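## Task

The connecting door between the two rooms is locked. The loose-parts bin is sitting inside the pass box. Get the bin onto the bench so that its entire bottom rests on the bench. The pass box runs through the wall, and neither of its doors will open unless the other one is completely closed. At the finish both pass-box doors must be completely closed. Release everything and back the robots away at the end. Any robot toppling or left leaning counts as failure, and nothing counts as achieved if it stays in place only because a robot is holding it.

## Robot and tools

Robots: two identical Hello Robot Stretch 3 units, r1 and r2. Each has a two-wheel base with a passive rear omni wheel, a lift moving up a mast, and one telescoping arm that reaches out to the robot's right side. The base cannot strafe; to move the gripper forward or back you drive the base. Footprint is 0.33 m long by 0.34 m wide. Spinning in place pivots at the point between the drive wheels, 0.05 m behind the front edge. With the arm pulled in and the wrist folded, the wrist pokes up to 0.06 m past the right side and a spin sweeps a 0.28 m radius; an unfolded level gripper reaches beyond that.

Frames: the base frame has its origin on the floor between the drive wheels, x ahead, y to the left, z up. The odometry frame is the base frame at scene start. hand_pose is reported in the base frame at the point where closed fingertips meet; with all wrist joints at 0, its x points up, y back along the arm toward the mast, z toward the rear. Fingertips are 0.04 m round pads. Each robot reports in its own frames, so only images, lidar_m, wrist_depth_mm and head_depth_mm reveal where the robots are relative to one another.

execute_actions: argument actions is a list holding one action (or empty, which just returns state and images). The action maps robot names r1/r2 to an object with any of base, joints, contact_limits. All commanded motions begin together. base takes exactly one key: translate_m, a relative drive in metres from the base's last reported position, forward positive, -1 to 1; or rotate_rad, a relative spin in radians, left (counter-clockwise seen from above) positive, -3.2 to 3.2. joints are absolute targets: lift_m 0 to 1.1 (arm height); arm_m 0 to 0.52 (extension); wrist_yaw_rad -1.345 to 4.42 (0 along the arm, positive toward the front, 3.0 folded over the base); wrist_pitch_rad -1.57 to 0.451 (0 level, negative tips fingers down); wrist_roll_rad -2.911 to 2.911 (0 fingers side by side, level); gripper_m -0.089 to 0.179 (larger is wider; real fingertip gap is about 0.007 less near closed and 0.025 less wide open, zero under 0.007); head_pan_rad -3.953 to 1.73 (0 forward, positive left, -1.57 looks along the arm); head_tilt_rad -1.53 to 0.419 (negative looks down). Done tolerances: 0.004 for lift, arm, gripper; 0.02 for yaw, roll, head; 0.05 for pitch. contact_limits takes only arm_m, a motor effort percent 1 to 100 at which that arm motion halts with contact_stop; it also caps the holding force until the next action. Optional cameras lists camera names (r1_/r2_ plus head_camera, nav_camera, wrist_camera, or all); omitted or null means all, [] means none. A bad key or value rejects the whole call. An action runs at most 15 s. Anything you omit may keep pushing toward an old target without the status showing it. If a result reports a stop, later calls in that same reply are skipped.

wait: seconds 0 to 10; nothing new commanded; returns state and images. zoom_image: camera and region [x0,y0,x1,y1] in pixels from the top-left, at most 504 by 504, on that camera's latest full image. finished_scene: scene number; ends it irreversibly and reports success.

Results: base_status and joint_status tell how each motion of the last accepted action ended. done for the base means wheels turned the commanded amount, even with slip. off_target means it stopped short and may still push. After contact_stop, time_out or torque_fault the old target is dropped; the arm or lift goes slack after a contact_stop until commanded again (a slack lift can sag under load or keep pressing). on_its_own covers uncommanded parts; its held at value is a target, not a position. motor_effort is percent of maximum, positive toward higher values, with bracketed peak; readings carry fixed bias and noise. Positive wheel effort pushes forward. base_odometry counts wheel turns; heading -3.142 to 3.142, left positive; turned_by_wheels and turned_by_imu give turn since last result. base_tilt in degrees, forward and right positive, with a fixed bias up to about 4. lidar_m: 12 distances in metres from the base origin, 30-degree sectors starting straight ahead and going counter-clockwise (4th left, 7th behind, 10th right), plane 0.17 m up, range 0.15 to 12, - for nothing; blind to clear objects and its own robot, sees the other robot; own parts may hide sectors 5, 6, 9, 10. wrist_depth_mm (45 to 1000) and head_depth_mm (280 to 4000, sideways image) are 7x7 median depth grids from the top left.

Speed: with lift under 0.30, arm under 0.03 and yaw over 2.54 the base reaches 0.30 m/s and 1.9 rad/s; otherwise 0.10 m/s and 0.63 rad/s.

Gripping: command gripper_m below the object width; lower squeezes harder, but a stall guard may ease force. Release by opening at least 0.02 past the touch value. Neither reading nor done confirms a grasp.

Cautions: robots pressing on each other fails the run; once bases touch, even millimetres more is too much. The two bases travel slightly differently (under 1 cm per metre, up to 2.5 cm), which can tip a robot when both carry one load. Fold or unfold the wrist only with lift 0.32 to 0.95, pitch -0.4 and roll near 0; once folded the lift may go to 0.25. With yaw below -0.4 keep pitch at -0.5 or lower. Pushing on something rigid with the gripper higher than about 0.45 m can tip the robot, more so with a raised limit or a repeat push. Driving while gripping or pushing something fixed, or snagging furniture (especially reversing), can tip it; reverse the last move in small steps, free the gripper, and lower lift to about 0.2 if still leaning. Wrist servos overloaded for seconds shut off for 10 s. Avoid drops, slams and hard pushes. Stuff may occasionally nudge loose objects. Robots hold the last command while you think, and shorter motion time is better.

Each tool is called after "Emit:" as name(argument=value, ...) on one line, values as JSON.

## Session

Emit:
execute_actions(actions=[])

Scene clock: 0.00 s.
r1.base_odometry: x=+0.000 y=+0.000 heading=+0.000 (m, m, rad; r1's odometry frame)
r1.turned_by_wheels: +0.000 (rad since the last result)
r1.turned_by_imu: +0.000 (rad since the last result)
r1.base_tilt: forward=-0.6 right=-1.3 (deg)
r1.lidar_m: 0.77 0.78 0.99 2.14 2.21 1.71 3.57 2.26 1.52 1.41 1.23 0.83
r1.head_depth_mm: 729 728 728 729 733 731 733 / 722 722 727 725 724 729 729 / 718 720 720 720 722 725 721 / 714 716 717 717 715 717 719 / 710 709 712 713 713 713 716 / 707 706 705 710 707 711 711 / 700 702 704 702 702 708 706
r1.base_status: not commanded
r1.joint_positions: lift_m=+0.474 arm_m=+0.002 wrist_yaw_rad=+2.824 wrist_pitch_rad=-0.447 wrist_roll_rad=+0.012 gripper_m=+0.037 head_pan_rad=+0.005 head_tilt_rad=-0.017
r1.joint_status: not commanded
r1.motor_effort: left_wheel=+0 right_wheel=-1 lift_m=+34 arm_m=+0 wrist_yaw_rad=+0 wrist_pitch_rad=+4 wrist_roll_rad=+0 gripper_m=+0 head_pan_rad=+0 head_tilt_rad=+2 (%)
r1.hand_pose: x=+0.0476 y=+0.0631 z=+0.4803 quat_wxyz=(+0.264, +0.709, +0.044, +0.652) (m; r1's base frame)
r1.wrist_depth_mm: - - - - - 778 609 / - - - - - 795 633 / - - - - - 858 656 / - - - - - 873 695 / 847 858 850 818 828 809 708 / 722 - 703 704 685 686 679 / 620 608 619 612 611 603 609
r2.base_odometry: x=+0.000 y=+0.000 heading=+0.000 (m, m, rad; r2's odometry frame)
r2.turned_by_wheels: +0.000 (rad since the last result)
r2.turned_by_imu: +0.000 (rad since the last result)
r2.base_tilt: forward=-1.7 right=-0.8 (deg)
r2.lidar_m: 1.94 1.32 1.23 1.25 1.56 1.45 1.47 1.88 3.09 2.22 1.35 3.31
r2.head_depth_mm: 2000 3113 3207 3219 3199 3163 2130 / 2037 3206 3371 3350 3310 3121 2109 / 2052 3224 3465 3549 3545 3076 2112 / 2057 2779 2961 3021 3124 2913 2069 / 2081 2325 2390 2450 2493 2528 2077 / 1905 1950 1985 1880 1888 2123 2013 / 1645 1681 1698 1439 1407 1757 1817
r2.base_status: not commanded
r2.joint_positions: lift_m=+0.394 arm_m=-0.002 wrist_yaw_rad=+3.059 wrist_pitch_rad=-0.353 wrist_roll_rad=-0.014 gripper_m=+0.037 head_pan_rad=+0.000 head_tilt_rad=+0.012
r2.joint_status: not commanded
r2.motor_effort: left_wheel=+0 right_wheel=+1 lift_m=+28 arm_m=+1 wrist_yaw_rad=+0 wrist_pitch_rad=+8 wrist_roll_rad=+0 gripper_m=+0 head_pan_rad=+0 head_tilt_rad=+1 (%)
r2.hand_pose: x=-0.0021 y=+0.0881 z=+0.4214 quat_wxyz=(+0.152, +0.695, +0.097, +0.696) (m; r2's base frame)
r2.wrist_depth_mm: - - - - - - 943 / - - - - - - - / - - - - - - - / - - - - - - - / 790 764 - 791 788 780 795 / 674 656 - 669 647 659 658 / 560 561 551 557 568 559 561
pictures: r1_head_camera (sideways: a quarter turn clockwise sets it upright), r1_nav_camera (sideways: a quarter turn counterclockwise sets it upright), r1_wrist_camera, r2_head_camera (sideways: a quarter turn clockwise sets it upright), r2_nav_camera (sideways: a quarter turn counterclockwise sets it upright), r2_wrist_camera
Images, in order (width x height): r1_head_camera 896x504, r1_nav_camera 672x504, r1_wrist_camera 644x364, r2_head_camera 896x504, r2_nav_camera 672x504, r2_wrist_camera 644x364.

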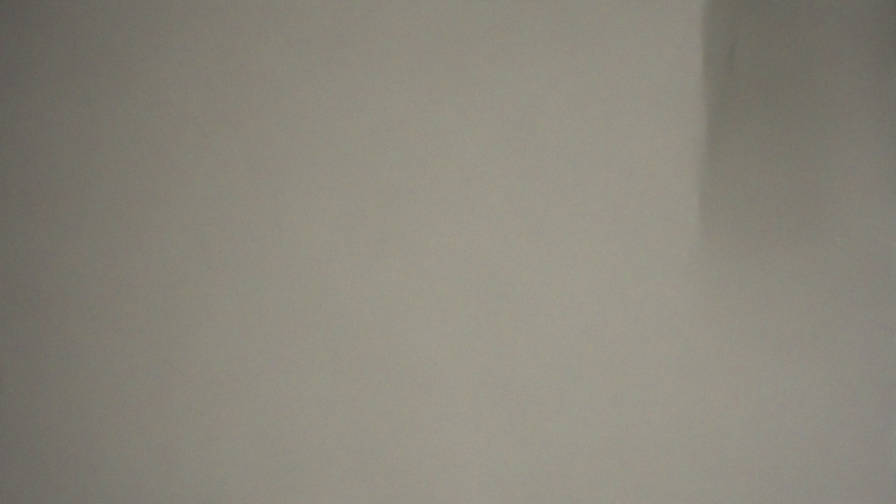

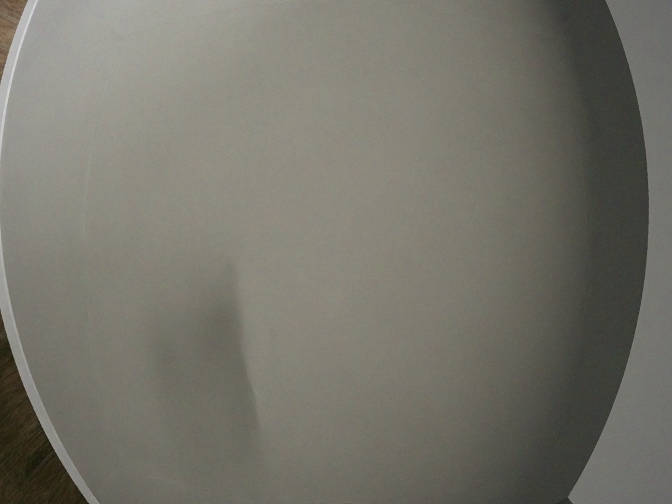

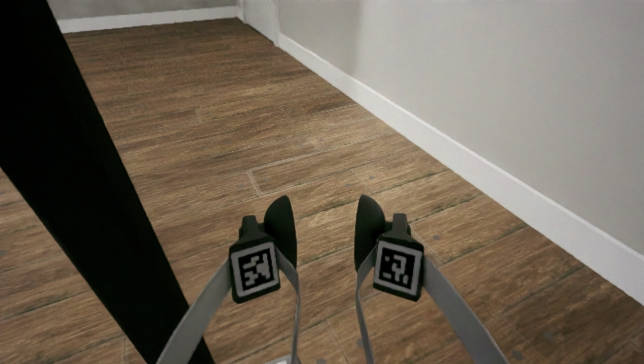

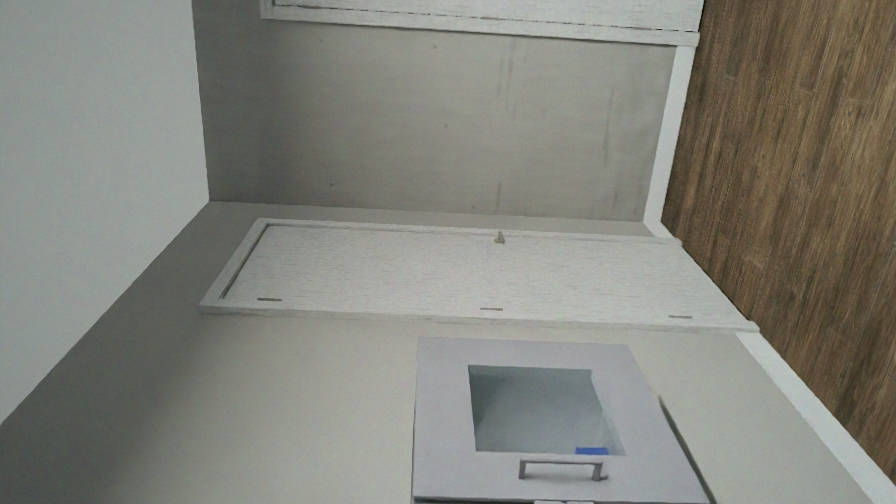

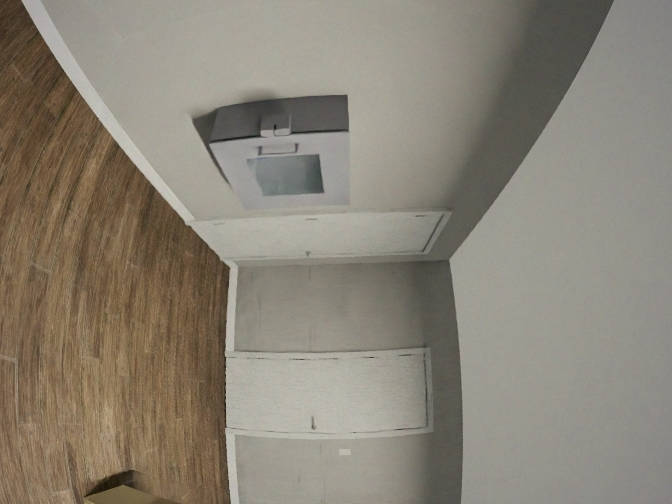

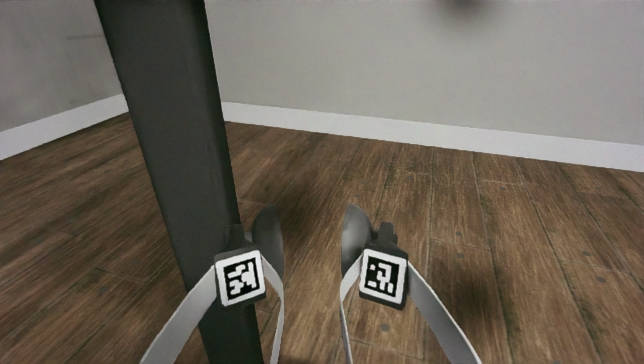

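Emit:
execute_actions(actions=[{"r1":{"base":{"rotate_rad":1.66},"joints":{"lift_m":0.28,"wrist_pitch_rad":-0.4,"wrist_yaw_rad":3.0,"head_pan_rad":-0.3,"head_tilt_rad":-0.2}},"r2":{"joints":{"head_pan_rad":0.35,"head_tilt_rad":-0.15,"lift_m":0.28,"wrist_pitch_rad":-0.4}}}], cameras=["r1_head_camera","r2_head_camera"])

Scene clock: 22.00 s.
r1.base_odometry: x=+0.000 y=+0.000 heading=+1.660 (m, m, rad; r1's odometry frame)
r1.turned_by_wheels: +1.660 (rad since the last result)
r1.turned_by_imu: +1.667 (rad since the last result)
r1.base_tilt: forward=-0.6 right=-1.2 (deg)
r1.lidar_m: 2.63 1.74 1.70 3.56 2.06 1.47 1.41 1.12 0.80 0.77 0.79 1.06
r1.head_depth_mm: 1275 1285 1220 1181 1226 1289 1337 / 1543 1548 1437 1106 1159 1552 1622 / 1912 1944 1789 1064 1115 1126 1787 / 2570 2553 2302 1738 2746 1037 1777 / 3026 3113 3128 3286 3348 971 1772 / 2951 3001 840 837 865 902 1714 / 2838 2950 3009 804 831 865 1700
r1.base_status: done
r1.joint_positions: lift_m=+0.280 arm_m=+0.002 wrist_yaw_rad=+2.997 wrist_pitch_rad=-0.422 wrist_roll_rad=+0.012 gripper_m=+0.037 head_pan_rad=-0.293 head_tilt_rad=-0.198
r1.joint_status: all done
r1.motor_effort: left_wheel=-4(12) right_wheel=+2(5) lift_m=+29(32) arm_m=+0(0) wrist_yaw_rad=+3(5) wrist_pitch_rad=+6(6) wrist_roll_rad=+0(0) gripper_m=+1(1) head_pan_rad=-3(24) head_tilt_rad=-2(21) (%)
r1.hand_pose: x=+0.0110 y=+0.0750 z=+0.2918 quat_wxyz=(+0.199, +0.704, +0.097, +0.675) (m; r1's base frame)
r1.wrist_depth_mm: - - - - - - - / - - - - - - - / 907 - 929 890 881 901 884 / 717 717 712 717 705 708 702 / 583 593 - 583 577 586 569 / 493 497 - 499 476 486 489 / 446 - - - 421 426 429
r2.base_odometry: x=+0.000 y=+0.000 heading=+0.000 (m, m, rad; r2's odometry frame)
r2.turned_by_wheels: +0.000 (rad since the last result)
r2.turned_by_imu: +0.001 (rad since the last result)
r2.base_tilt: forward=-1.6 right=-0.8 (deg)
r2.lidar_m: 1.94 1.32 1.23 1.24 1.56 1.45 1.48 1.88 3.09 2.23 1.35 3.31
r2.head_depth_mm: 2253 2386 2573 2802 2992 2303 1713 / 1967 2103 2173 2381 2547 2309 1706 / 1739 1837 1662 1998 2155 2197 1701 / 1559 1633 1444 1454 1572 1991 1674 / 1406 1476 1510 1557 1647 1797 1673 / 1285 1340 1403 1450 1520 1590 1611 / 1184 1234 1275 1327 1381 1441 1487
r2.base_status: not commanded
r2.joint_positions: lift_m=+0.280 arm_m=-0.002 wrist_yaw_rad=+3.059 wrist_pitch_rad=-0.415 wrist_roll_rad=-0.014 gripper_m=+0.037 head_pan_rad=+0.343 head_tilt_rad=-0.148
r2.joint_status: all done
r2.motor_effort: left_wheel=+0(0) right_wheel=+1(1) lift_m=+19(27) arm_m=+1(0) wrist_yaw_rad=+0(1) wrist_pitch_rad=+8(7) wrist_roll_rad=+0(0) gripper_m=+1(0) head_pan_rad=+4(36) head_tilt_rad=-1(13) (%)
r2.hand_pose: x=-0.0027 y=+0.0808 z=+0.2937 quat_wxyz=(+0.174, +0.692, +0.119, +0.690) (m; r2's base frame)
r2.wrist_depth_mm: - - - - - - 925 / - - - - - - - / 893 937 955 951 925 944 926 / 728 720 713 716 718 712 718 / 580 579 - 577 578 577 582 / 489 509 - 506 487 485 498 / 431 - - - 430 422 416
pictures: r1_head_camera (sideways: a quarter turn clockwise sets it upright), r2_head_camera (sideways: a quarter turn clockwise sets it upright)
Images, in order (width x height): r1_head_camera 896x504, r2_head_camera 896x504.

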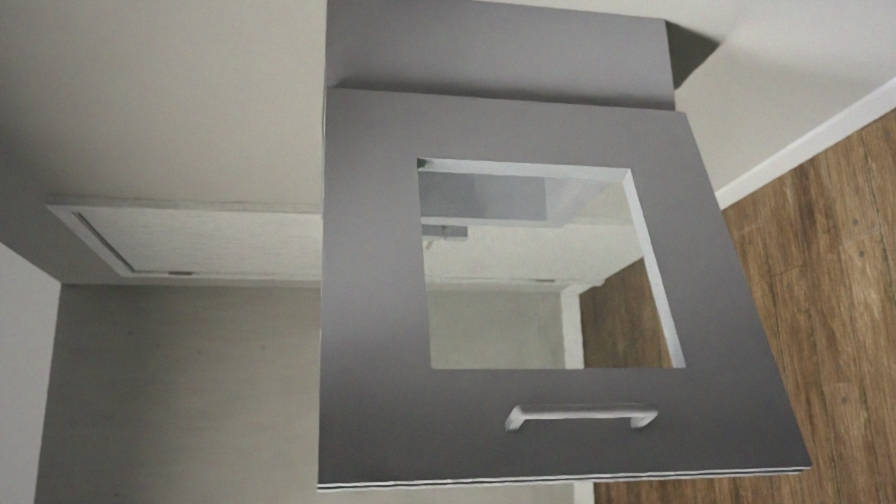

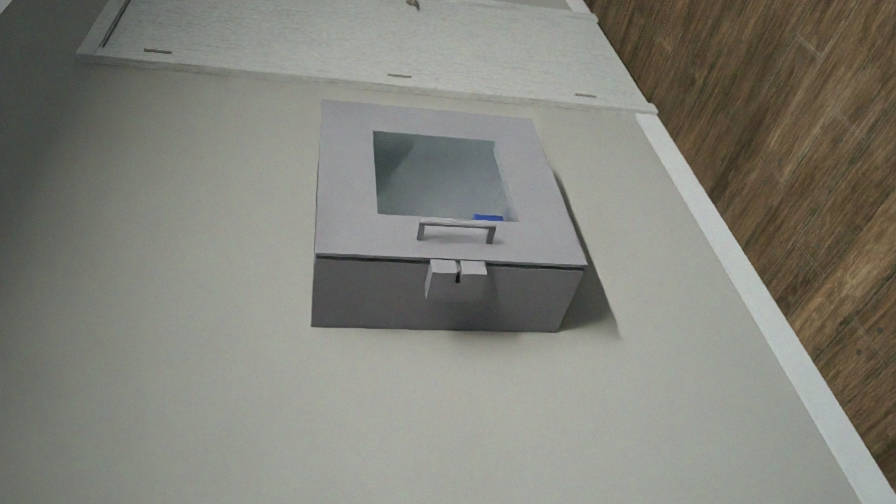

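Emit:
execute_actions(actions=[{"r1":{"base":{"rotate_rad":0.26},"joints":{"head_pan_rad":-1.3,"head_tilt_rad":-0.4}}}], cameras=[])

Emit:
execute_actions(actions=[{"r1":{"base":{"translate_m":1.0}}}], cameras=["r1_head_camera","r1_nav_camera"])

Scene clock: 38.77 s.
r1.base_odometry: x=+0.000 y=+0.000 heading=+1.920 (m, m, rad; r1's odometry frame)
r1.turned_by_wheels: +0.260 (rad since the last result)
r1.turned_by_imu: +0.259 (rad since the last result)
r1.base_tilt: forward=-0.6 right=-1.2 (deg)
r1.lidar_m: 3.38 1.70 2.90 3.00 1.66 1.41 1.41 0.91 0.77 0.77 0.87 1.46
r1.head_depth_mm: 646 678 717 760 806 857 927 / 679 716 758 805 859 918 985 / 712 758 805 854 916 985 1066 / 755 802 853 918 986 1068 1157 / 803 855 912 977 1064 1154 1262 / 853 909 984 1059 1161 1269 1372 / 913 983 1059 1154 1263 1408 1446
r1.base_status: done
r1.joint_positions: lift_m=+0.280 arm_m=+0.002 wrist_yaw_rad=+2.997 wrist_pitch_rad=-0.422 wrist_roll_rad=+0.012 gripper_m=+0.037 head_pan_rad=-1.293 head_tilt_rad=-0.396
r1.joint_status: all done
r1.motor_effort: left_wheel=-3(13) right_wheel=+2(4) lift_m=+29(29) arm_m=+0(0) wrist_yaw_rad=+4(3) wrist_pitch_rad=+6(6) wrist_roll_rad=+0(0) gripper_m=+0(0) head_pan_rad=-3(38) head_tilt_rad=-4(25) (%)
r1.hand_pose: x=+0.0110 y=+0.0750 z=+0.2918 quat_wxyz=(+0.199, +0.704, +0.097, +0.675) (m; r1's base frame)
r1.wrist_depth_mm: - - - - - - - / - - - - - - - / 934 - 915 913 916 880 889 / 732 713 717 708 697 699 705 / 590 584 - 576 591 581 571 / 489 503 - 509 464 483 491 / 439 - - - 427 426 427
r2.base_odometry: x=+0.000 y=+0.000 heading=+0.000 (m, m, rad; r2's odometry frame)
r2.turned_by_wheels: +0.000 (rad since the last result)
r2.turned_by_imu: +0.001 (rad since the last result)
r2.base_tilt: forward=-1.7 right=-0.9 (deg)
r2.lidar_m: 1.95 1.32 1.23 1.25 1.56 1.45 1.47 1.88 3.09 2.23 1.35 3.30
r2.head_depth_mm: 2263 2407 2570 2792 2989 2308 1714 / 1970 2089 2169 2389 2517 2287 1714 / 1745 1851 1654 1998 2140 2183 1687 / 1562 1622 1441 1437 1579 1982 1676 / 1416 1473 1504 1565 1639 1791 1676 / 1292 1342 1399 1456 1529 1595 1597 / 1185 1235 1276 1328 1379 1430 1485
r2.base_status: not commanded
r2.joint_positions: lift_m=+0.280 arm_m=-0.002 wrist_yaw_rad=+3.059 wrist_pitch_rad=-0.415 wrist_roll_rad=-0.014 gripper_m=+0.037 head_pan_rad=+0.343 head_tilt_rad=-0.148
r2.joint_status: not commanded
r2.motor_effort: left_wheel=+0(0) right_wheel=+1(1) lift_m=+18(19) arm_m=+1(0) wrist_yaw_rad=+0(0) wrist_pitch_rad=+8(8) wrist_roll_rad=+0(0) gripper_m=+0(0) head_pan_rad=+5(3) head_tilt_rad=-1(1) (%)
r2.hand_pose: x=-0.0027 y=+0.0808 z=+0.2937 quat_wxyz=(+0.174, +0.692, +0.119, +0.690) (m; r2's base frame)
r2.wrist_depth_mm: - - - - - - 934 / - - - - - - - / 930 910 934 938 932 933 942 / 711 725 713 713 693 711 723 / 583 584 - 579 578 588 584 / 488 495 - 502 475 485 488 / 433 - - - 425 420 422
pictures: none
No camera images: the call's "cameras" was empty. Leave "cameras" out to get every camera's image.

Scene clock: 43.77 s.
r1.base_odometry: x=-0.342 y=+0.940 heading=+1.920 (m, m, rad; r1's odometry frame)
r1.turned_by_wheels: +0.000 (rad since the last result)
r1.turned_by_imu: +0.006 (rad since the last result)
r1.base_tilt: forward=-0.6 right=-1.3 (deg)
r1.lidar_m: 2.40 1.31 0.99 3.33 2.79 2.39 2.11 1.18 1.00 1.00 1.14 1.88
r1.head_depth_mm: 845 862 - 1368 983 1118 1209 / 895 907 - 1402 1015 1203 1294 / 941 962 1376 1379 1017 1299 1380 / 994 1016 1179 1239 1116 1409 1450 / 1056 952 1015 1087 1167 1530 1469 / 1122 1192 1051 1397 1522 1632 1469 / 1197 1291 1402 1506 1658 1734 1439
r1.base_status: done
r1.joint_positions: lift_m=+0.280 arm_m=+0.002 wrist_yaw_rad=+2.998 wrist_pitch_rad=-0.422 wrist_roll_rad=+0.012 gripper_m=+0.037 head_pan_rad=-1.293 head_tilt_rad=-0.396
r1.joint_status: not commanded
r1.motor_effort: left_wheel=-4(12) right_wheel=+1(6) lift_m=+29(29) arm_m=+0(0) wrist_yaw_rad=+3(3) wrist_pitch_rad=+6(6) wrist_roll_rad=+0(0) gripper_m=+1(0) head_pan_rad=-3(3) head_tilt_rad=-3(3) (%)
r1.hand_pose: x=+0.0109 y=+0.0751 z=+0.2919 quat_wxyz=(+0.198, +0.704, +0.097, +0.675) (m; r1's base frame)
r1.wrist_depth_mm: - - - - - - - / - - - - - - - / 910 - 953 903 905 937 879 / 710 724 725 706 700 693 695 / 590 588 - 582 583 583 580 / 496 499 - 504 477 495 487 / 439 - - - 425 423 421
r2.base_odometry: x=+0.000 y=+0.000 heading=+0.000 (m, m, rad; r2's odometry frame)
r2.turned_by_wheels: +0.000 (rad since the last result)
r2.turned_by_imu: +0.000 (rad since the last result)
r2.base_tilt: forward=-1.8 right=-0.9 (deg)
r2.lidar_m: 1.95 1.32 1.23 1.25 1.55 1.45 1.47 1.87 3.08 2.22 1.35 3.29
r2.head_depth_mm: 2256 2391 2577 2795 3015 2306 1711 / 1969 2086 2179 2395 2550 2281 1702 / 1745 1847 1660 1991 2148 2191 1705 / 1557 1640 1449 1441 1573 2005 1679 / 1411 1477 1520 1553 1657 1785 1670 / 1288 1337 1395 1456 1518 1601 1599 / 1184 1235 1276 1332 1383 1435 1485
r2.base_status: not commanded
r2.joint_positions: lift_m=+0.280 arm_m=-0.002 wrist_yaw_rad=+3.059 wrist_pitch_rad=-0.415 wrist_roll_rad=-0.014 gripper_m=+0.037 head_pan_rad=+0.343 head_tilt_rad=-0.148
r2.joint_status: not commanded
r2.motor_effort: left_wheel=+0(0) right_wheel=+0(1) lift_m=+19(19) arm_m=+1(0) wrist_yaw_rad=+0(1) wrist_pitch_rad=+8(8) wrist_roll_rad=+0(0) gripper_m=+1(0) head_pan_rad=+5(4) head_tilt_rad=-2(0) (%)
r2.hand_pose: x=-0.0027 y=+0.0808 z=+0.2937 quat_wxyz=(+0.174, +0.692, +0.119, +0.690) (m; r2's base frame)
r2.wrist_depth_mm: - - - - - - 933 / - - - - - - - / 915 893 920 910 940 974 955 / 713 703 730 730 712 704 712 / 578 570 - 580 583 579 576 / 490 506 - 503 487 489 483 / 432 - - - 426 426 430
pictures: r1_head_camera (sideways: a quarter turn clockwise sets it upright), r1_nav_camera (sideways: a quarter turn counterclockwise sets it upright)
Images, in order (width x height): r1_head_camera 896x504, r1_nav_camera 672x504.

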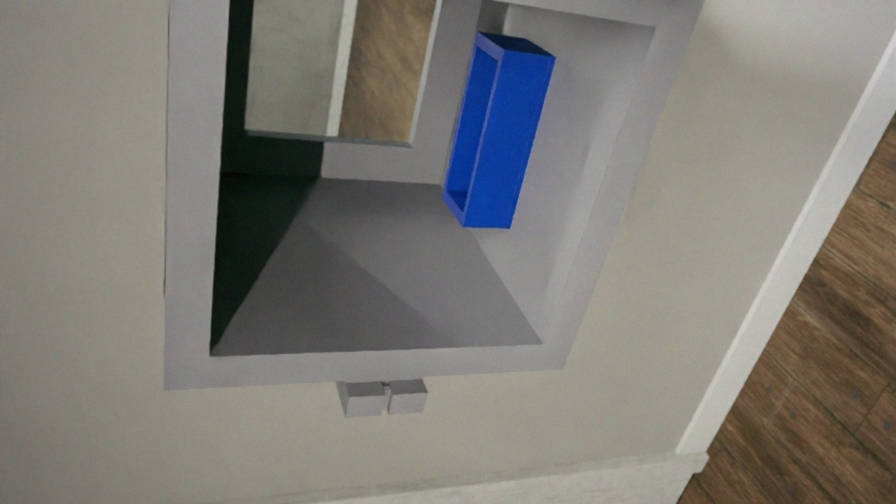

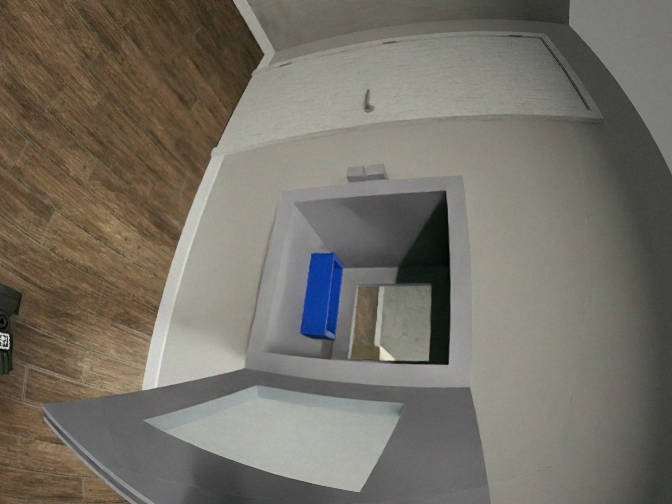

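Emit:
execute_actions(actions=[{"r1":{"base":{"rotate_rad":-1.14},"joints":{"head_pan_rad":-0.6,"head_tilt_rad":-0.5}}}], cameras=[])

Emit:
execute_actions(actions=[{"r1":{"base":{"translate_m":0.6}}}], cameras=["r1_nav_camera"])

Emit:
execute_actions(actions=[{"r1":{"base":{"rotate_rad":0.904},"joints":{"head_pan_rad":-1.57,"head_tilt_rad":-0.7}}}], cameras=["r1_head_camera","r1_nav_camera"])

Scene clock: 59.10 s.
r1.base_odometry: x=-0.342 y=+0.940 heading=+0.780 (m, m, rad; r1's odometry frame)
r1.turned_by_wheels: -1.140 (rad since the last result)
r1.turned_by_imu: -1.143 (rad since the last result)
r1.base_tilt: forward=-0.5 right=-1.2 (deg)
r1.lidar_m: 1.09 1.67 2.40 1.31 0.99 2.41 2.96 2.40 2.38 1.24 1.01 1.00
r1.head_depth_mm: 795 - - - 293 296 304 / 791 313 325 1031 1096 365 379 / 794 420 629 1054 1150 631 548 / 800 637 686 742 807 1305 1356 / 815 1199 1388 1062 982 1336 1344 / 821 - - 1097 974 1363 1347 / 830 1287 1413 1093 1240 1388 1344
r1.base_status: done
r1.joint_positions: lift_m=+0.280 arm_m=+0.002 wrist_yaw_rad=+2.998 wrist_pitch_rad=-0.422 wrist_roll_rad=+0.012 gripper_m=+0.037 head_pan_rad=-0.607 head_tilt_rad=-0.494
r1.joint_status: all done
r1.motor_effort: left_wheel=+3(15) right_wheel=-2(4) lift_m=+30(29) arm_m=+0(0) wrist_yaw_rad=+2(3) wrist_pitch_rad=+6(6) wrist_roll_rad=+0(0) gripper_m=+0(0) head_pan_rad=+3(36) head_tilt_rad=-3(16) (%)
r1.hand_pose: x=+0.0109 y=+0.0751 z=+0.2919 quat_wxyz=(+0.198, +0.704, +0.097, +0.675) (m; r1's base frame)
r1.wrist_depth_mm: - - - - - - - / - - - - - - - / 857 - 923 928 900 886 892 / 710 714 721 723 702 689 694 / 587 591 - 572 573 572 576 / 498 504 - 510 480 487 498 / 440 - - - 428 420 422
r2.base_odometry: x=+0.000 y=+0.000 heading=+0.000 (m, m, rad; r2's odometry frame)
r2.turned_by_wheels: +0.000 (rad since the last result)
r2.turned_by_imu: +0.001 (rad since the last result)
r2.base_tilt: forward=-1.7 right=-1.0 (deg)
r2.lidar_m: 1.95 1.32 1.23 1.24 1.55 1.45 1.47 1.88 3.08 2.23 1.35 3.30
r2.head_depth_mm: 2248 2405 2578 2797 2976 2326 1707 / 1983 2088 2175 2391 2534 2299 1711 / 1739 1829 1656 1995 2147 2187 1686 / 1556 1639 1447 1443 1579 1983 1680 / 1410 1480 1517 1561 1650 1783 1661 / 1287 1338 1394 1452 1519 1593 1604 / 1187 1228 1271 1322 1381 1438 1492
r2.base_status: not commanded
r2.joint_positions: lift_m=+0.280 arm_m=-0.002 wrist_yaw_rad=+3.059 wrist_pitch_rad=-0.415 wrist_roll_rad=-0.014 gripper_m=+0.037 head_pan_rad=+0.343 head_tilt_rad=-0.148
r2.joint_status: not commanded
r2.motor_effort: left_wheel=+0(0) right_wheel=+1(1) lift_m=+19(19) arm_m=+0(0) wrist_yaw_rad=+0(0) wrist_pitch_rad=+8(8) wrist_roll_rad=+0(0) gripper_m=+0(0) head_pan_rad=+5(4) head_tilt_rad=-1(1) (%)
r2.hand_pose: x=-0.0027 y=+0.0808 z=+0.2937 quat_wxyz=(+0.174, +0.692, +0.119, +0.690) (m; r2's base frame)
r2.wrist_depth_mm: - - - - - - 936 / - - - - - - - / 924 903 928 934 943 941 924 / 709 713 713 730 699 718 709 / 579 580 - 582 583 586 583 / 486 504 - 513 487 487 488 / 433 - - - 418 421 426
pictures: none
No camera images: the call's "cameras" was empty. Leave "cameras" out to get every camera's image.

Scene clock: 62.73 s.
r1.base_odometry: x=+0.085 y=+1.362 heading=+0.780 (m, m, rad; r1's odometry frame)
r1.turned_by_wheels: +0.000 (rad since the last result)
r1.turned_by_imu: +0.004 (rad since the last result)
r1.base_tilt: forward=-0.6 right=-1.3 (deg)
r1.lidar_m: 0.58 0.91 2.02 2.22 2.12 1.43 3.43 2.78 1.32 0.66 0.54 0.53
r1.head_depth_mm: 402 - 827 886 876 697 578 / 406 - - 2682 874 649 577 / 411 - 2591 2697 757 648 575 / 415 - - 2751 762 655 575 / 419 - 3560 963 768 654 575 / 424 811 841 900 838 672 573 / 428 648 659 680 701 673 573
r1.base_status: done
r1.joint_positions: lift_m=+0.280 arm_m=+0.002 wrist_yaw_rad=+2.998 wrist_pitch_rad=-0.422 wrist_roll_rad=+0.012 gripper_m=+0.037 head_pan_rad=-0.607 head_tilt_rad=-0.495
r1.joint_status: not commanded
r1.motor_effort: left_wheel=+3(15) right_wheel=-2(4) lift_m=+30(29) arm_m=+0(0) wrist_yaw_rad=+3(3) wrist_pitch_rad=+6(6) wrist_roll_rad=+0(0) gripper_m=+0(0) head_pan_rad=+4(3) head_tilt_rad=-3(4) (%)
r1.hand_pose: x=+0.0109 y=+0.0751 z=+0.2919 quat_wxyz=(+0.198, +0.704, +0.097, +0.675) (m; r1's base frame)
r1.wrist_depth_mm: - - - - - - - / - - - - - - - / 900 - 939 897 905 894 901 / 720 723 712 704 706 719 686 / 594 587 - 575 581 585 573 / 494 509 - 502 473 489 492 / 442 - - - 421 423 423
r2.base_odometry: x=+0.000 y=+0.000 heading=+0.000 (m, m, rad; r2's odometry frame)
r2.turned_by_wheels: +0.000 (rad since the last result)
r2.turned_by_imu: +0.000 (rad since the last result)
r2.base_tilt: forward=-1.5 right=-0.9 (deg)
r2.lidar_m: 1.94 1.32 1.23 1.25 1.56 1.45 1.47 1.88 3.09 2.22 1.35 3.30
r2.head_depth_mm: 2257 2400 2576 2806 2995 2305 1721 / 1972 2093 2176 2391 2519 2298 1707 / 1741 1835 1648 1985 2135 2167 1693 / 1559 1637 1443 1450 1583 1983 1678 / 1413 1475 1508 1547 1650 1782 1669 / 1294 1339 1392 1450 1524 1591 1601 / 1187 1223 1279 1331 1380 1435 1482
r2.base_status: not commanded
r2.joint_positions: lift_m=+0.280 arm_m=-0.002 wrist_yaw_rad=+3.059 wrist_pitch_rad=-0.415 wrist_roll_rad=-0.014 gripper_m=+0.037 head_pan_rad=+0.343 head_tilt_rad=-0.148
r2.joint_status: not commanded
r2.motor_effort: left_wheel=+0(1) right_wheel=+0(0) lift_m=+19(19) arm_m=+0(0) wrist_yaw_rad=+0(0) wrist_pitch_rad=+8(9) wrist_roll_rad=+0(0) gripper_m=+1(0) head_pan_rad=+5(4) head_tilt_rad=-1(2) (%)
r2.hand_pose: x=-0.0027 y=+0.0808 z=+0.2937 quat_wxyz=(+0.174, +0.692, +0.119, +0.690) (m; r2's base frame)
r2.wrist_depth_mm: - - - - - - 906 / - - - - - - - / 913 905 939 937 900 926 921 / 696 729 727 722 727 717 716 / 580 588 - 578 574 580 572 / 484 504 - 504 492 493 485 / 430 - - - 423 423 420
pictures: r1_nav_camera (sideways: a quarter turn counterclockwise sets it upright)
Images, in order (width x height): r1_nav_camera 672x504.

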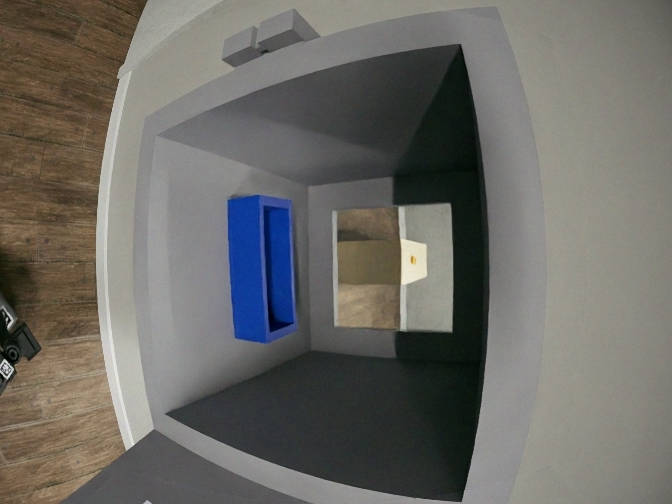

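Scene clock: 64.53 s.
r1.base_odometry: x=+0.085 y=+1.362 heading=+1.684 (m, m, rad; r1's odometry frame)
r1.turned_by_wheels: +0.904 (rad since the last result)
r1.turned_by_imu: +0.906 (rad since the last result)
r1.base_tilt: forward=-0.5 right=-1.3 (deg)
r1.lidar_m: 2.02 2.10 1.52 1.43 3.88 2.85 2.05 0.75 0.55 0.53 0.55 0.76
r1.head_depth_mm: 727 786 866 803 699 588 1065 / - 3459 940 830 681 590 1080 / - 2511 968 771 681 590 1098 / - 2558 971 754 680 590 1114 / - 3746 980 773 679 588 1126 / 772 841 918 791 683 590 1126 / 730 742 761 777 697 589 1146
r1.base_status: done
r1.joint_positions: lift_m=+0.280 arm_m=+0.002 wrist_yaw_rad=+2.998 wrist_pitch_rad=-0.422 wrist_roll_rad=+0.012 gripper_m=+0.037 head_pan_rad=-1.563 head_tilt_rad=-0.692
r1.joint_status: all done
r1.motor_effort: left_wheel=-4(12) right_wheel=+1(6) lift_m=+30(30) arm_m=+0(0) wrist_yaw_rad=+3(3) wrist_pitch_rad=+6(6) wrist_roll_rad=+0(0) gripper_m=+1(0) head_pan_rad=-3(36) head_tilt_rad=-5(27) (%)
r1.hand_pose: x=+0.0109 y=+0.0751 z=+0.2919 quat_wxyz=(+0.198, +0.704, +0.097, +0.675) (m; r1's base frame)
r1.wrist_depth_mm: - - - - - - - / - - - - - - - / 941 - 911 922 911 916 894 / 725 713 718 716 731 704 691 / 583 590 - 562 576 581 578 / 495 506 - 502 474 486 488 / 444 - - - 430 429 425
r2.base_odometry: x=+0.000 y=+0.000 heading=+0.000 (m, m, rad; r2's odometry frame)
r2.turned_by_wheels: +0.000 (rad since the last result)
r2.turned_by_imu: +0.000 (rad since the last result)
r2.base_tilt: forward=-1.7 right=-0.9 (deg)
r2.lidar_m: 1.95 1.32 1.23 1.25 1.56 1.45 1.47 1.88 3.10 2.22 1.35 3.30
r2.head_depth_mm: 2242 2383 2593 2796 2984 2299 1704 / 1977 2102 2166 2369 2520 2285 1696 / 1742 1838 1664 1996 2152 2149 1700 / 1569 1632 1442 1441 1569 1985 1679 / 1413 1477 1500 1556 1641 1787 1670 / 1296 1340 1396 1466 1518 1590 1607 / 1186 1224 1278 1325 1377 1436 1490
r2.base_status: not commanded
r2.joint_positions: lift_m=+0.280 arm_m=-0.002 wrist_yaw_rad=+3.059 wrist_pitch_rad=-0.415 wrist_roll_rad=-0.014 gripper_m=+0.037 head_pan_rad=+0.343 head_tilt_rad=-0.148
r2.joint_status: not commanded
r2.motor_effort: left_wheel=+0(0) right_wheel=+1(0) lift_m=+19(19) arm_m=+0(0) wrist_yaw_rad=+0(0) wrist_pitch_rad=+9(8) wrist_roll_rad=+0(0) gripper_m=+1(1) head_pan_rad=+4(5) head_tilt_rad=+0(1) (%)
r2.hand_pose: x=-0.0027 y=+0.0808 z=+0.2937 quat_wxyz=(+0.174, +0.692, +0.119, +0.690) (m; r2's base frame)
r2.wrist_depth_mm: - - - - - - 962 / - - - - - - - / 931 964 937 914 914 931 930 / 714 714 728 719 709 722 734 / 586 582 - 575 578 591 581 / 490 516 - 506 483 485 487 / 435 - - - 422 421 422
pictures: r1_head_camera (sideways: a quarter turn clockwise sets it upright), r1_nav_camera (sideways: a quarter turn counterclockwise sets it upright)
Images, in order (width x height): r1_head_camera 896x504, r1_nav_camera 672x504.

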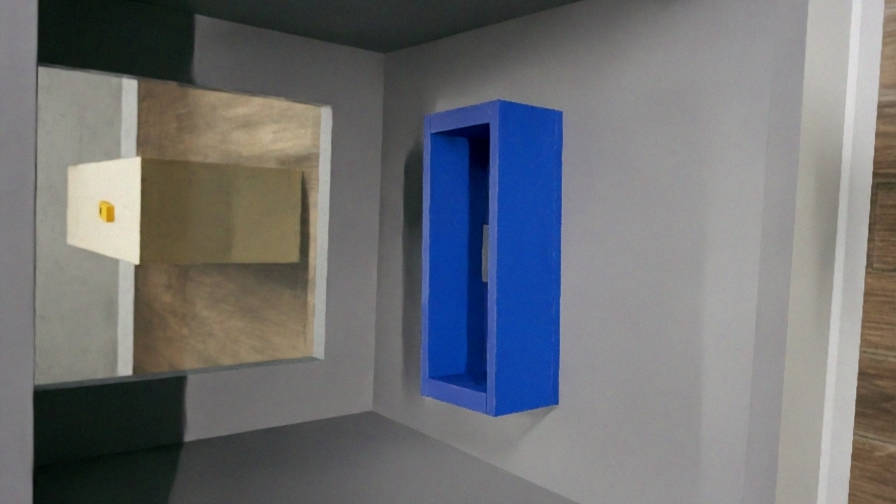

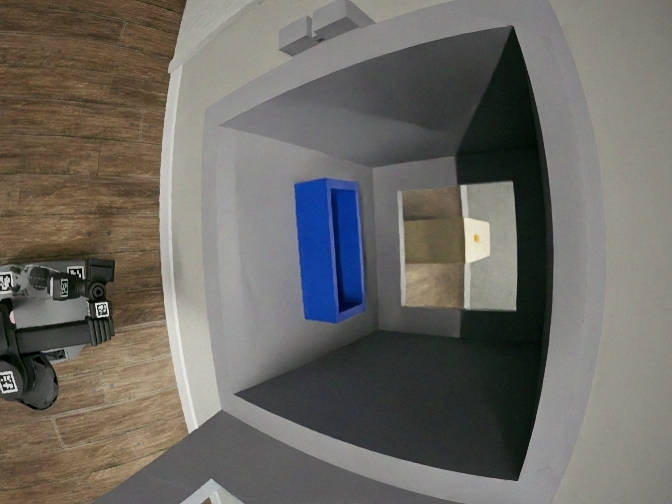

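Emit:
execute_actions(actions=[{"r1":{"base":{"translate_m":0.06},"joints":{"lift_m":0.4}}}], cameras=[])

Emit:
execute_actions(actions=[{"r1":{"joints":{"wrist_yaw_rad":0.0,"lift_m":0.47}}}], cameras=[])

Emit:
execute_actions(actions=[{"r1":{"joints":{"wrist_pitch_rad":-1.57,"wrist_roll_rad":1.57,"lift_m":0.52}}}], cameras=["r1_nav_camera"])

Emit:
execute_actions(actions=[{"r1":{"joints":{"lift_m":0.98,"gripper_m":0.179}}}], cameras=["r1_nav_camera","r1_wrist_camera"])

Scene clock: 78.20 s.
r1.base_odometry: x=+0.078 y=+1.421 heading=+1.684 (m, m, rad; r1's odometry frame)
r1.turned_by_wheels: +0.000 (rad since the last result)
r1.turned_by_imu: -0.001 (rad since the last result)
r1.base_tilt: forward=-0.6 right=-1.2 (deg)
r1.lidar_m: 1.96 2.04 1.50 1.43 3.98 2.92 2.05 0.75 0.55 0.53 0.55 0.76
r1.head_depth_mm: - 844 914 853 683 590 1071 / - 3627 2635 763 681 588 1079 / 3070 2507 966 764 681 589 1094 / - 3239 971 767 679 590 1123 / - 853 947 769 676 589 1131 / 738 799 828 803 701 591 1129 / 578 590 601 613 626 578 1139
r1.base_status: done
r1.joint_positions: lift_m=+0.400 arm_m=+0.002 wrist_yaw_rad=+2.998 wrist_pitch_rad=-0.422 wrist_roll_rad=+0.012 gripper_m=+0.037 head_pan_rad=-1.563 head_tilt_rad=-0.692
r1.joint_status: all done
r1.motor_effort: left_wheel=-4(14) right_wheel=+2(6) lift_m=+39(43) arm_m=+0(0) wrist_yaw_rad=+3(3) wrist_pitch_rad=+6(6) wrist_roll_rad=+0(0) gripper_m=+0(0) head_pan_rad=-3(3) head_tilt_rad=-5(5) (%)
r1.hand_pose: x=+0.0108 y=+0.0751 z=+0.4117 quat_wxyz=(+0.198, +0.704, +0.097, +0.675) (m; r1's base frame)
r1.wrist_depth_mm: - - - - - - - / - - - - - - - / - - - - - - - / 947 950 926 925 919 897 873 / 762 746 - 758 736 731 739 / 636 629 - 635 606 628 630 / 552 551 - 562 543 548 547
r2.base_odometry: x=+0.000 y=+0.000 heading=+0.000 (m, m, rad; r2's odometry frame)
r2.turned_by_wheels: +0.000 (rad since the last result)
r2.turned_by_imu: +0.001 (rad since the last result)
r2.base_tilt: forward=-1.7 right=-0.9 (deg)
r2.lidar_m: 1.95 1.32 1.23 1.25 1.55 1.45 1.47 1.88 3.10 2.23 1.35 3.30
r2.head_depth_mm: 2263 2403 2592 2814 2995 2321 1712 / 1975 2115 2170 2385 2535 2300 1711 / 1745 1841 1650 1993 2131 2172 1707 / 1552 1636 1446 1443 1582 1997 1676 / 1420 1484 1518 1559 1637 1785 1660 / 1292 1345 1400 1458 1518 1594 1596 / 1188 1224 1277 1336 1379 1436 1491
r2.base_status: not commanded
r2.joint_positions: lift_m=+0.280 arm_m=-0.002 wrist_yaw_rad=+3.059 wrist_pitch_rad=-0.415 wrist_roll_rad=-0.014 gripper_m=+0.037 head_pan_rad=+0.343 head_tilt_rad=-0.148
r2.joint_status: not commanded
r2.motor_effort: left_wheel=+0(0) right_wheel=+1(0) lift_m=+19(19) arm_m=+1(1) wrist_yaw_rad=+0(0) wrist_pitch_rad=+8(8) wrist_roll_rad=+0(0) gripper_m=+0(1) head_pan_rad=+4(3) head_tilt_rad=-1(1) (%)
r2.hand_pose: x=-0.0027 y=+0.0808 z=+0.2937 quat_wxyz=(+0.174, +0.692, +0.119, +0.690) (m; r2's base frame)
r2.wrist_depth_mm: - - - - - - 942 / - - - - - - - / 913 915 931 927 936 950 942 / 708 711 734 727 720 719 726 / 577 590 - 585 580 577 585 / 490 503 - 506 488 488 485 / 429 - - - 424 423 420
pictures: none
No camera images: the call's "cameras" was empty. Leave "cameras" out to get every camera's image.

Scene clock: 80.73 s.
r1.base_odometry: x=+0.078 y=+1.421 heading=+1.684 (m, m, rad; r1's odometry frame)
r1.turned_by_wheels: +0.000 (rad since the last result)
r1.turned_by_imu: +0.000 (rad since the last result)
r1.base_tilt: forward=-0.5 right=-1.3 (deg)
r1.lidar_m: 1.97 2.04 1.50 1.44 3.97 2.91 2.05 0.75 0.55 0.53 0.55 0.76
r1.head_depth_mm: - 839 914 856 685 588 1066 / - 3731 2602 765 679 589 1081 / 3014 2454 964 766 678 589 1073 / - 3327 977 768 679 589 1075 / - 855 943 769 679 589 1131 / 738 798 832 803 698 589 1128 / 576 586 601 612 627 577 1135
r1.base_status: not commanded
r1.joint_positions: lift_m=+0.470 arm_m=+0.002 wrist_yaw_rad=+0.004 wrist_pitch_rad=-0.421 wrist_roll_rad=+0.012 gripper_m=+0.037 head_pan_rad=-1.563 head_tilt_rad=-0.692
r1.joint_status: all done
r1.motor_effort: left_wheel=-4(3) right_wheel=+1(1) lift_m=+39(38) arm_m=+0(0) wrist_yaw_rad=-5(7) wrist_pitch_rad=+6(6) wrist_roll_rad=+0(0) gripper_m=+0(0) head_pan_rad=-3(3) head_tilt_rad=-5(5) (%)
r1.hand_pose: x=-0.0207 y=-0.3705 z=+0.4818 quat_wxyz=(+0.688, +0.148, -0.695, -0.148) (m; r1's base frame)
r1.wrist_depth_mm: 252 254 253 254 257 258 257 / 277 276 280 278 278 284 285 / 306 303 307 309 312 313 314 / 340 343 344 346 348 347 352 / 383 382 389 386 395 397 401 / 440 437 448 453 469 463 460 / 518 514 523 524 536 528 532
r2.base_odometry: x=+0.000 y=+0.000 heading=+0.000 (m, m, rad; r2's odometry frame)
r2.turned_by_wheels: +0.000 (rad since the last result)
r2.turned_by_imu: +0.000 (rad since the last result)
r2.base_tilt: forward=-1.6 right=-0.9 (deg)
r2.lidar_m: 1.94 1.31 1.23 1.25 1.56 1.45 1.47 1.88 3.09 2.22 1.35 3.30
r2.head_depth_mm: 2272 2418 2557 2788 2990 2321 1711 / 1978 2083 2159 2366 2533 2297 1713 / 1747 1843 1663 1985 2165 2174 1689 / 1559 1635 1445 1446 1578 1997 1677 / 1412 1477 1506 1557 1648 1777 1664 / 1293 1338 1392 1452 1519 1591 1595 / 1184 1233 1282 1324 1376 1432 1486
r2.base_status: not commanded
r2.joint_positions: lift_m=+0.280 arm_m=-0.002 wrist_yaw_rad=+3.059 wrist_pitch_rad=-0.415 wrist_roll_rad=-0.014 gripper_m=+0.037 head_pan_rad=+0.343 head_tilt_rad=-0.148
r2.joint_status: not commanded
r2.motor_effort: left_wheel=+0(0) right_wheel=+1(0) lift_m=+18(19) arm_m=+1(0) wrist_yaw_rad=+1(1) wrist_pitch_rad=+8(8) wrist_roll_rad=+0(1) gripper_m=+0(0) head_pan_rad=+4(4) head_tilt_rad=-1(1) (%)
r2.hand_pose: x=-0.0027 y=+0.0808 z=+0.2937 quat_wxyz=(+0.174, +0.692, +0.119, +0.690) (m; r2's base frame)
r2.wrist_depth_mm: - - - - - - 931 / - - - - - - - / 930 925 975 939 942 949 931 / 712 743 728 713 720 729 702 / 575 569 - 580 590 578 583 / 488 509 - 504 497 488 493 / 439 - - - 417 422 420
pictures: none
No camera images: the call's "cameras" was empty. Leave "cameras" out to get every camera's image.

Scene clock: 82.17 s.
r1.base_odometry: x=+0.078 y=+1.421 heading=+1.684 (m, m, rad; r1's odometry frame)
r1.turned_by_wheels: +0.000 (rad since the last result)
r1.turned_by_imu: +0.000 (rad since the last result)
r1.base_tilt: forward=-0.6 right=-1.3 (deg)
r1.lidar_m: 1.96 2.05 1.50 1.44 3.95 2.92 2.05 0.75 0.55 0.53 0.55 0.76
r1.head_depth_mm: - 839 918 854 686 588 1070 / - 3659 2597 765 679 589 1082 / 3026 2458 964 768 679 589 1096 / - 3307 975 770 680 590 1121 / - 852 947 766 678 590 1127 / 742 799 833 802 700 590 1124 / 577 587 602 612 626 578 1145
r1.base_status: not commanded
r1.joint_positions: lift_m=+0.520 arm_m=+0.002 wrist_yaw_rad=+0.003 wrist_pitch_rad=-1.559 wrist_roll_rad=+1.564 gripper_m=+0.037 head_pan_rad=-1.563 head_tilt_rad=-0.692
r1.joint_status: all done
r1.motor_effort: left_wheel=-4(4) right_wheel=+1(2) lift_m=+38(38) arm_m=+0(0) wrist_yaw_rad=-4(5) wrist_pitch_rad=-3(5) wrist_roll_rad=+3(4) gripper_m=+0(0) head_pan_rad=-3(3) head_tilt_rad=-6(5) (%)
r1.hand_pose: x=-0.0216 y=-0.1251 z=+0.4021 quat_wxyz=(+0.004, +0.003, -0.711, -0.703) (m; r1's base frame)
r1.wrist_depth_mm: 456 529 518 516 - - 516 / 463 537 536 - - - 526 / 467 555 552 - - - - / 468 578 583 - - - 562 / 474 596 605 595 593 594 576 / 477 615 618 619 611 603 606 / 480 646 646 645 649 636 627
r2.base_odometry: x=+0.000 y=+0.000 heading=+0.000 (m, m, rad; r2's odometry frame)
r2.turned_by_wheels: +0.000 (rad since the last result)
r2.turned_by_imu: +0.000 (rad since the last result)
r2.base_tilt: forward=-1.6 right=-0.9 (deg)
r2.lidar_m: 1.94 1.31 1.23 1.25 1.56 1.45 1.47 1.88 3.09 2.23 1.35 3.29
r2.head_depth_mm: 2262 2410 2600 2833 2949 2306 1708 / 1981 2099 2178 2367 2554 2285 1705 / 1745 1848 1656 1980 2147 2178 1700 / 1546 1636 1440 1435 1578 1998 1681 / 1412 1485 1512 1555 1641 1777 1671 / 1289 1336 1395 1457 1527 1592 1604 / 1184 1232 1276 1337 1380 1436 1487
r2.base_status: not commanded
r2.joint_positions: lift_m=+0.280 arm_m=-0.002 wrist_yaw_rad=+3.059 wrist_pitch_rad=-0.415 wrist_roll_rad=-0.014 gripper_m=+0.037 head_pan_rad=+0.343 head_tilt_rad=-0.148
r2.joint_status: not commanded
r2.motor_effort: left_wheel=+0(0) right_wheel=+2(1) lift_m=+18(19) arm_m=+0(1) wrist_yaw_rad=+0(0) wrist_pitch_rad=+8(8) wrist_roll_rad=+0(0) gripper_m=+0(0) head_pan_rad=+3(4) head_tilt_rad=+0(2) (%)
r2.hand_pose: x=-0.0027 y=+0.0808 z=+0.2937 quat_wxyz=(+0.174, +0.692, +0.119, +0.690) (m; r2's base frame)
r2.wrist_depth_mm: - - - - - - 934 / - - - - - - - / 936 908 939 957 937 927 940 / 700 707 725 729 718 710 708 / 573 578 - 588 582 576 589 / 487 499 - 494 494 481 484 / 433 - - - 422 424 422
pictures: r1_nav_camera (sideways: a quarter turn counterclockwise sets it upright)
Images, in order (width x height): r1_nav_camera 672x504.

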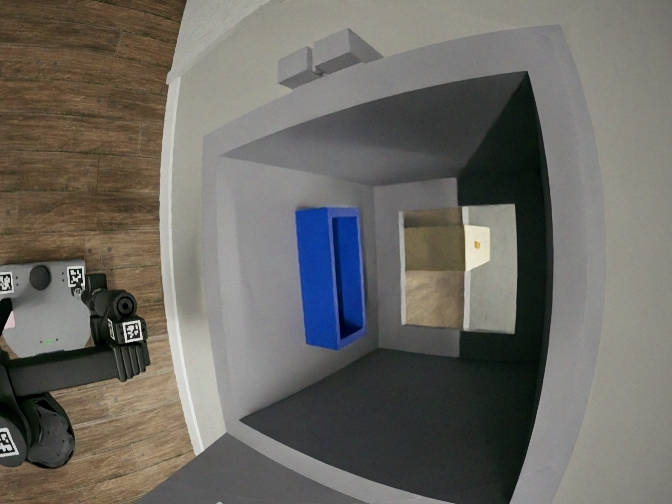

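Scene clock: 87.17 s.
r1.base_odometry: x=+0.078 y=+1.421 heading=+1.684 (m, m, rad; r1's odometry frame)
r1.turned_by_wheels: +0.000 (rad since the last result)
r1.turned_by_imu: +0.000 (rad since the last result)
r1.base_tilt: forward=-0.5 right=-1.3 (deg)
r1.lidar_m: 1.97 2.05 1.50 1.43 3.96 2.92 2.05 0.75 0.55 0.53 0.55 0.77
r1.head_depth_mm: - 839 919 886 - - - / - 3669 2598 757 - - - / 3009 2457 966 766 - - - / - 3227 974 764 680 590 - / - 850 950 771 683 590 1099 / 739 802 831 803 699 591 1125 / 578 588 600 615 626 577 1148
r1.base_status: not commanded
r1.joint_positions: lift_m=+0.980 arm_m=+0.002 wrist_yaw_rad=+0.003 wrist_pitch_rad=-1.560 wrist_roll_rad=+1.564 gripper_m=+0.179 head_pan_rad=-1.563 head_tilt_rad=-0.692
r1.joint_status: all done
r1.motor_effort: left_wheel=-4(4) right_wheel=+2(1) lift_m=+39(40) arm_m=+0(0) wrist_yaw_rad=-5(4) wrist_pitch_rad=-3(3) wrist_roll_rad=+3(3) gripper_m=+0(90) head_pan_rad=-3(3) head_tilt_rad=-6(5) (%)
r1.hand_pose: x=-0.0216 y=-0.1250 z=+0.8621 quat_wxyz=(+0.004, +0.003, -0.711, -0.703) (m; r1's base frame)
r1.wrist_depth_mm: 254 691 938 937 956 950 917 / 262 686 985 983 - 949 946 / 270 678 - - - - - / 278 329 - - - - - / 289 767 - - - - - / 301 815 - - - - - / 317 332 - - - - -
r2.base_odometry: x=+0.000 y=+0.000 heading=+0.000 (m, m, rad; r2's odometry frame)
r2.turned_by_wheels: +0.000 (rad since the last result)
r2.turned_by_imu: +0.000 (rad since the last result)
r2.base_tilt: forward=-1.6 right=-1.0 (deg)
r2.lidar_m: 1.94 1.32 1.23 1.25 1.55 1.45 1.47 1.88 3.10 2.23 1.35 3.30
r2.head_depth_mm: 2279 2402 2596 2803 2978 2290 1723 / 1972 2099 2173 2413 2559 2293 1714 / 1746 1847 1657 1996 2135 2194 1700 / 1563 1630 1447 1445 1581 1982 1671 / 1407 1475 1510 1567 1661 1783 1672 / 1295 1347 1398 1458 1525 1584 1601 / 1188 1234 1274 1326 1375 1443 1490
r2.base_status: not commanded
r2.joint_positions: lift_m=+0.280 arm_m=-0.002 wrist_yaw_rad=+3.059 wrist_pitch_rad=-0.415 wrist_roll_rad=-0.014 gripper_m=+0.037 head_pan_rad=+0.343 head_tilt_rad=-0.148
r2.joint_status: not commanded
r2.motor_effort: left_wheel=+1(1) right_wheel=+1(0) lift_m=+19(19) arm_m=+1(1) wrist_yaw_rad=+1(1) wrist_pitch_rad=+8(8) wrist_roll_rad=-1(0) gripper_m=+0(0) head_pan_rad=+5(5) head_tilt_rad=-1(1) (%)
r2.hand_pose: x=-0.0027 y=+0.0808 z=+0.2937 quat_wxyz=(+0.174, +0.692, +0.119, +0.690) (m; r2's base frame)
r2.wrist_depth_mm: - - - - - - 947 / - - - - - - - / 910 936 909 921 928 942 931 / 705 712 724 712 716 715 717 / 571 586 - 585 589 584 589 / 481 502 - 500 489 489 497 / 429 - - - 427 423 422
pictures: r1_nav_camera (sideways: a quarter turn counterclockwise sets it upright), r1_wrist_camera
Images, in order (width x height): r1_nav_camera 672x504, r1_wrist_camera 644x364.

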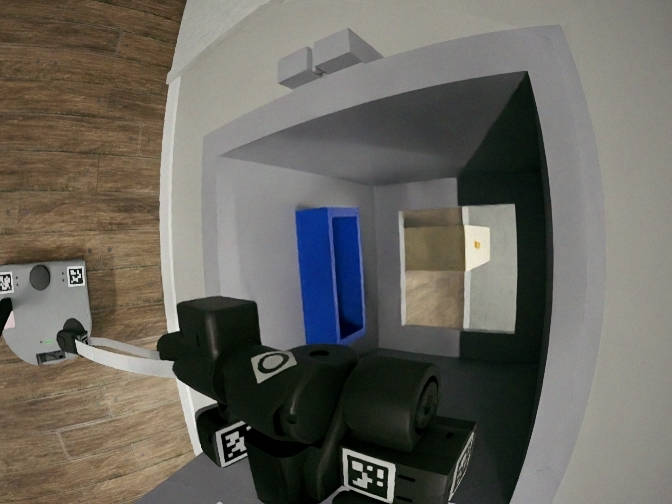

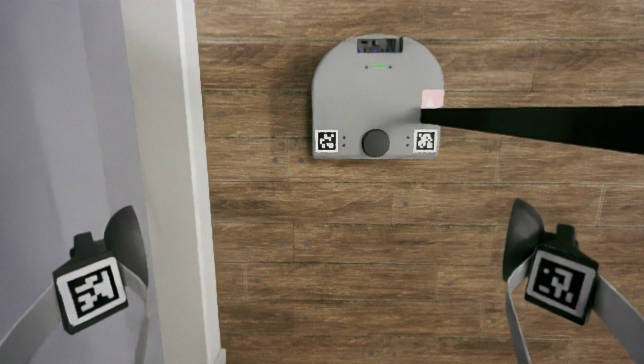

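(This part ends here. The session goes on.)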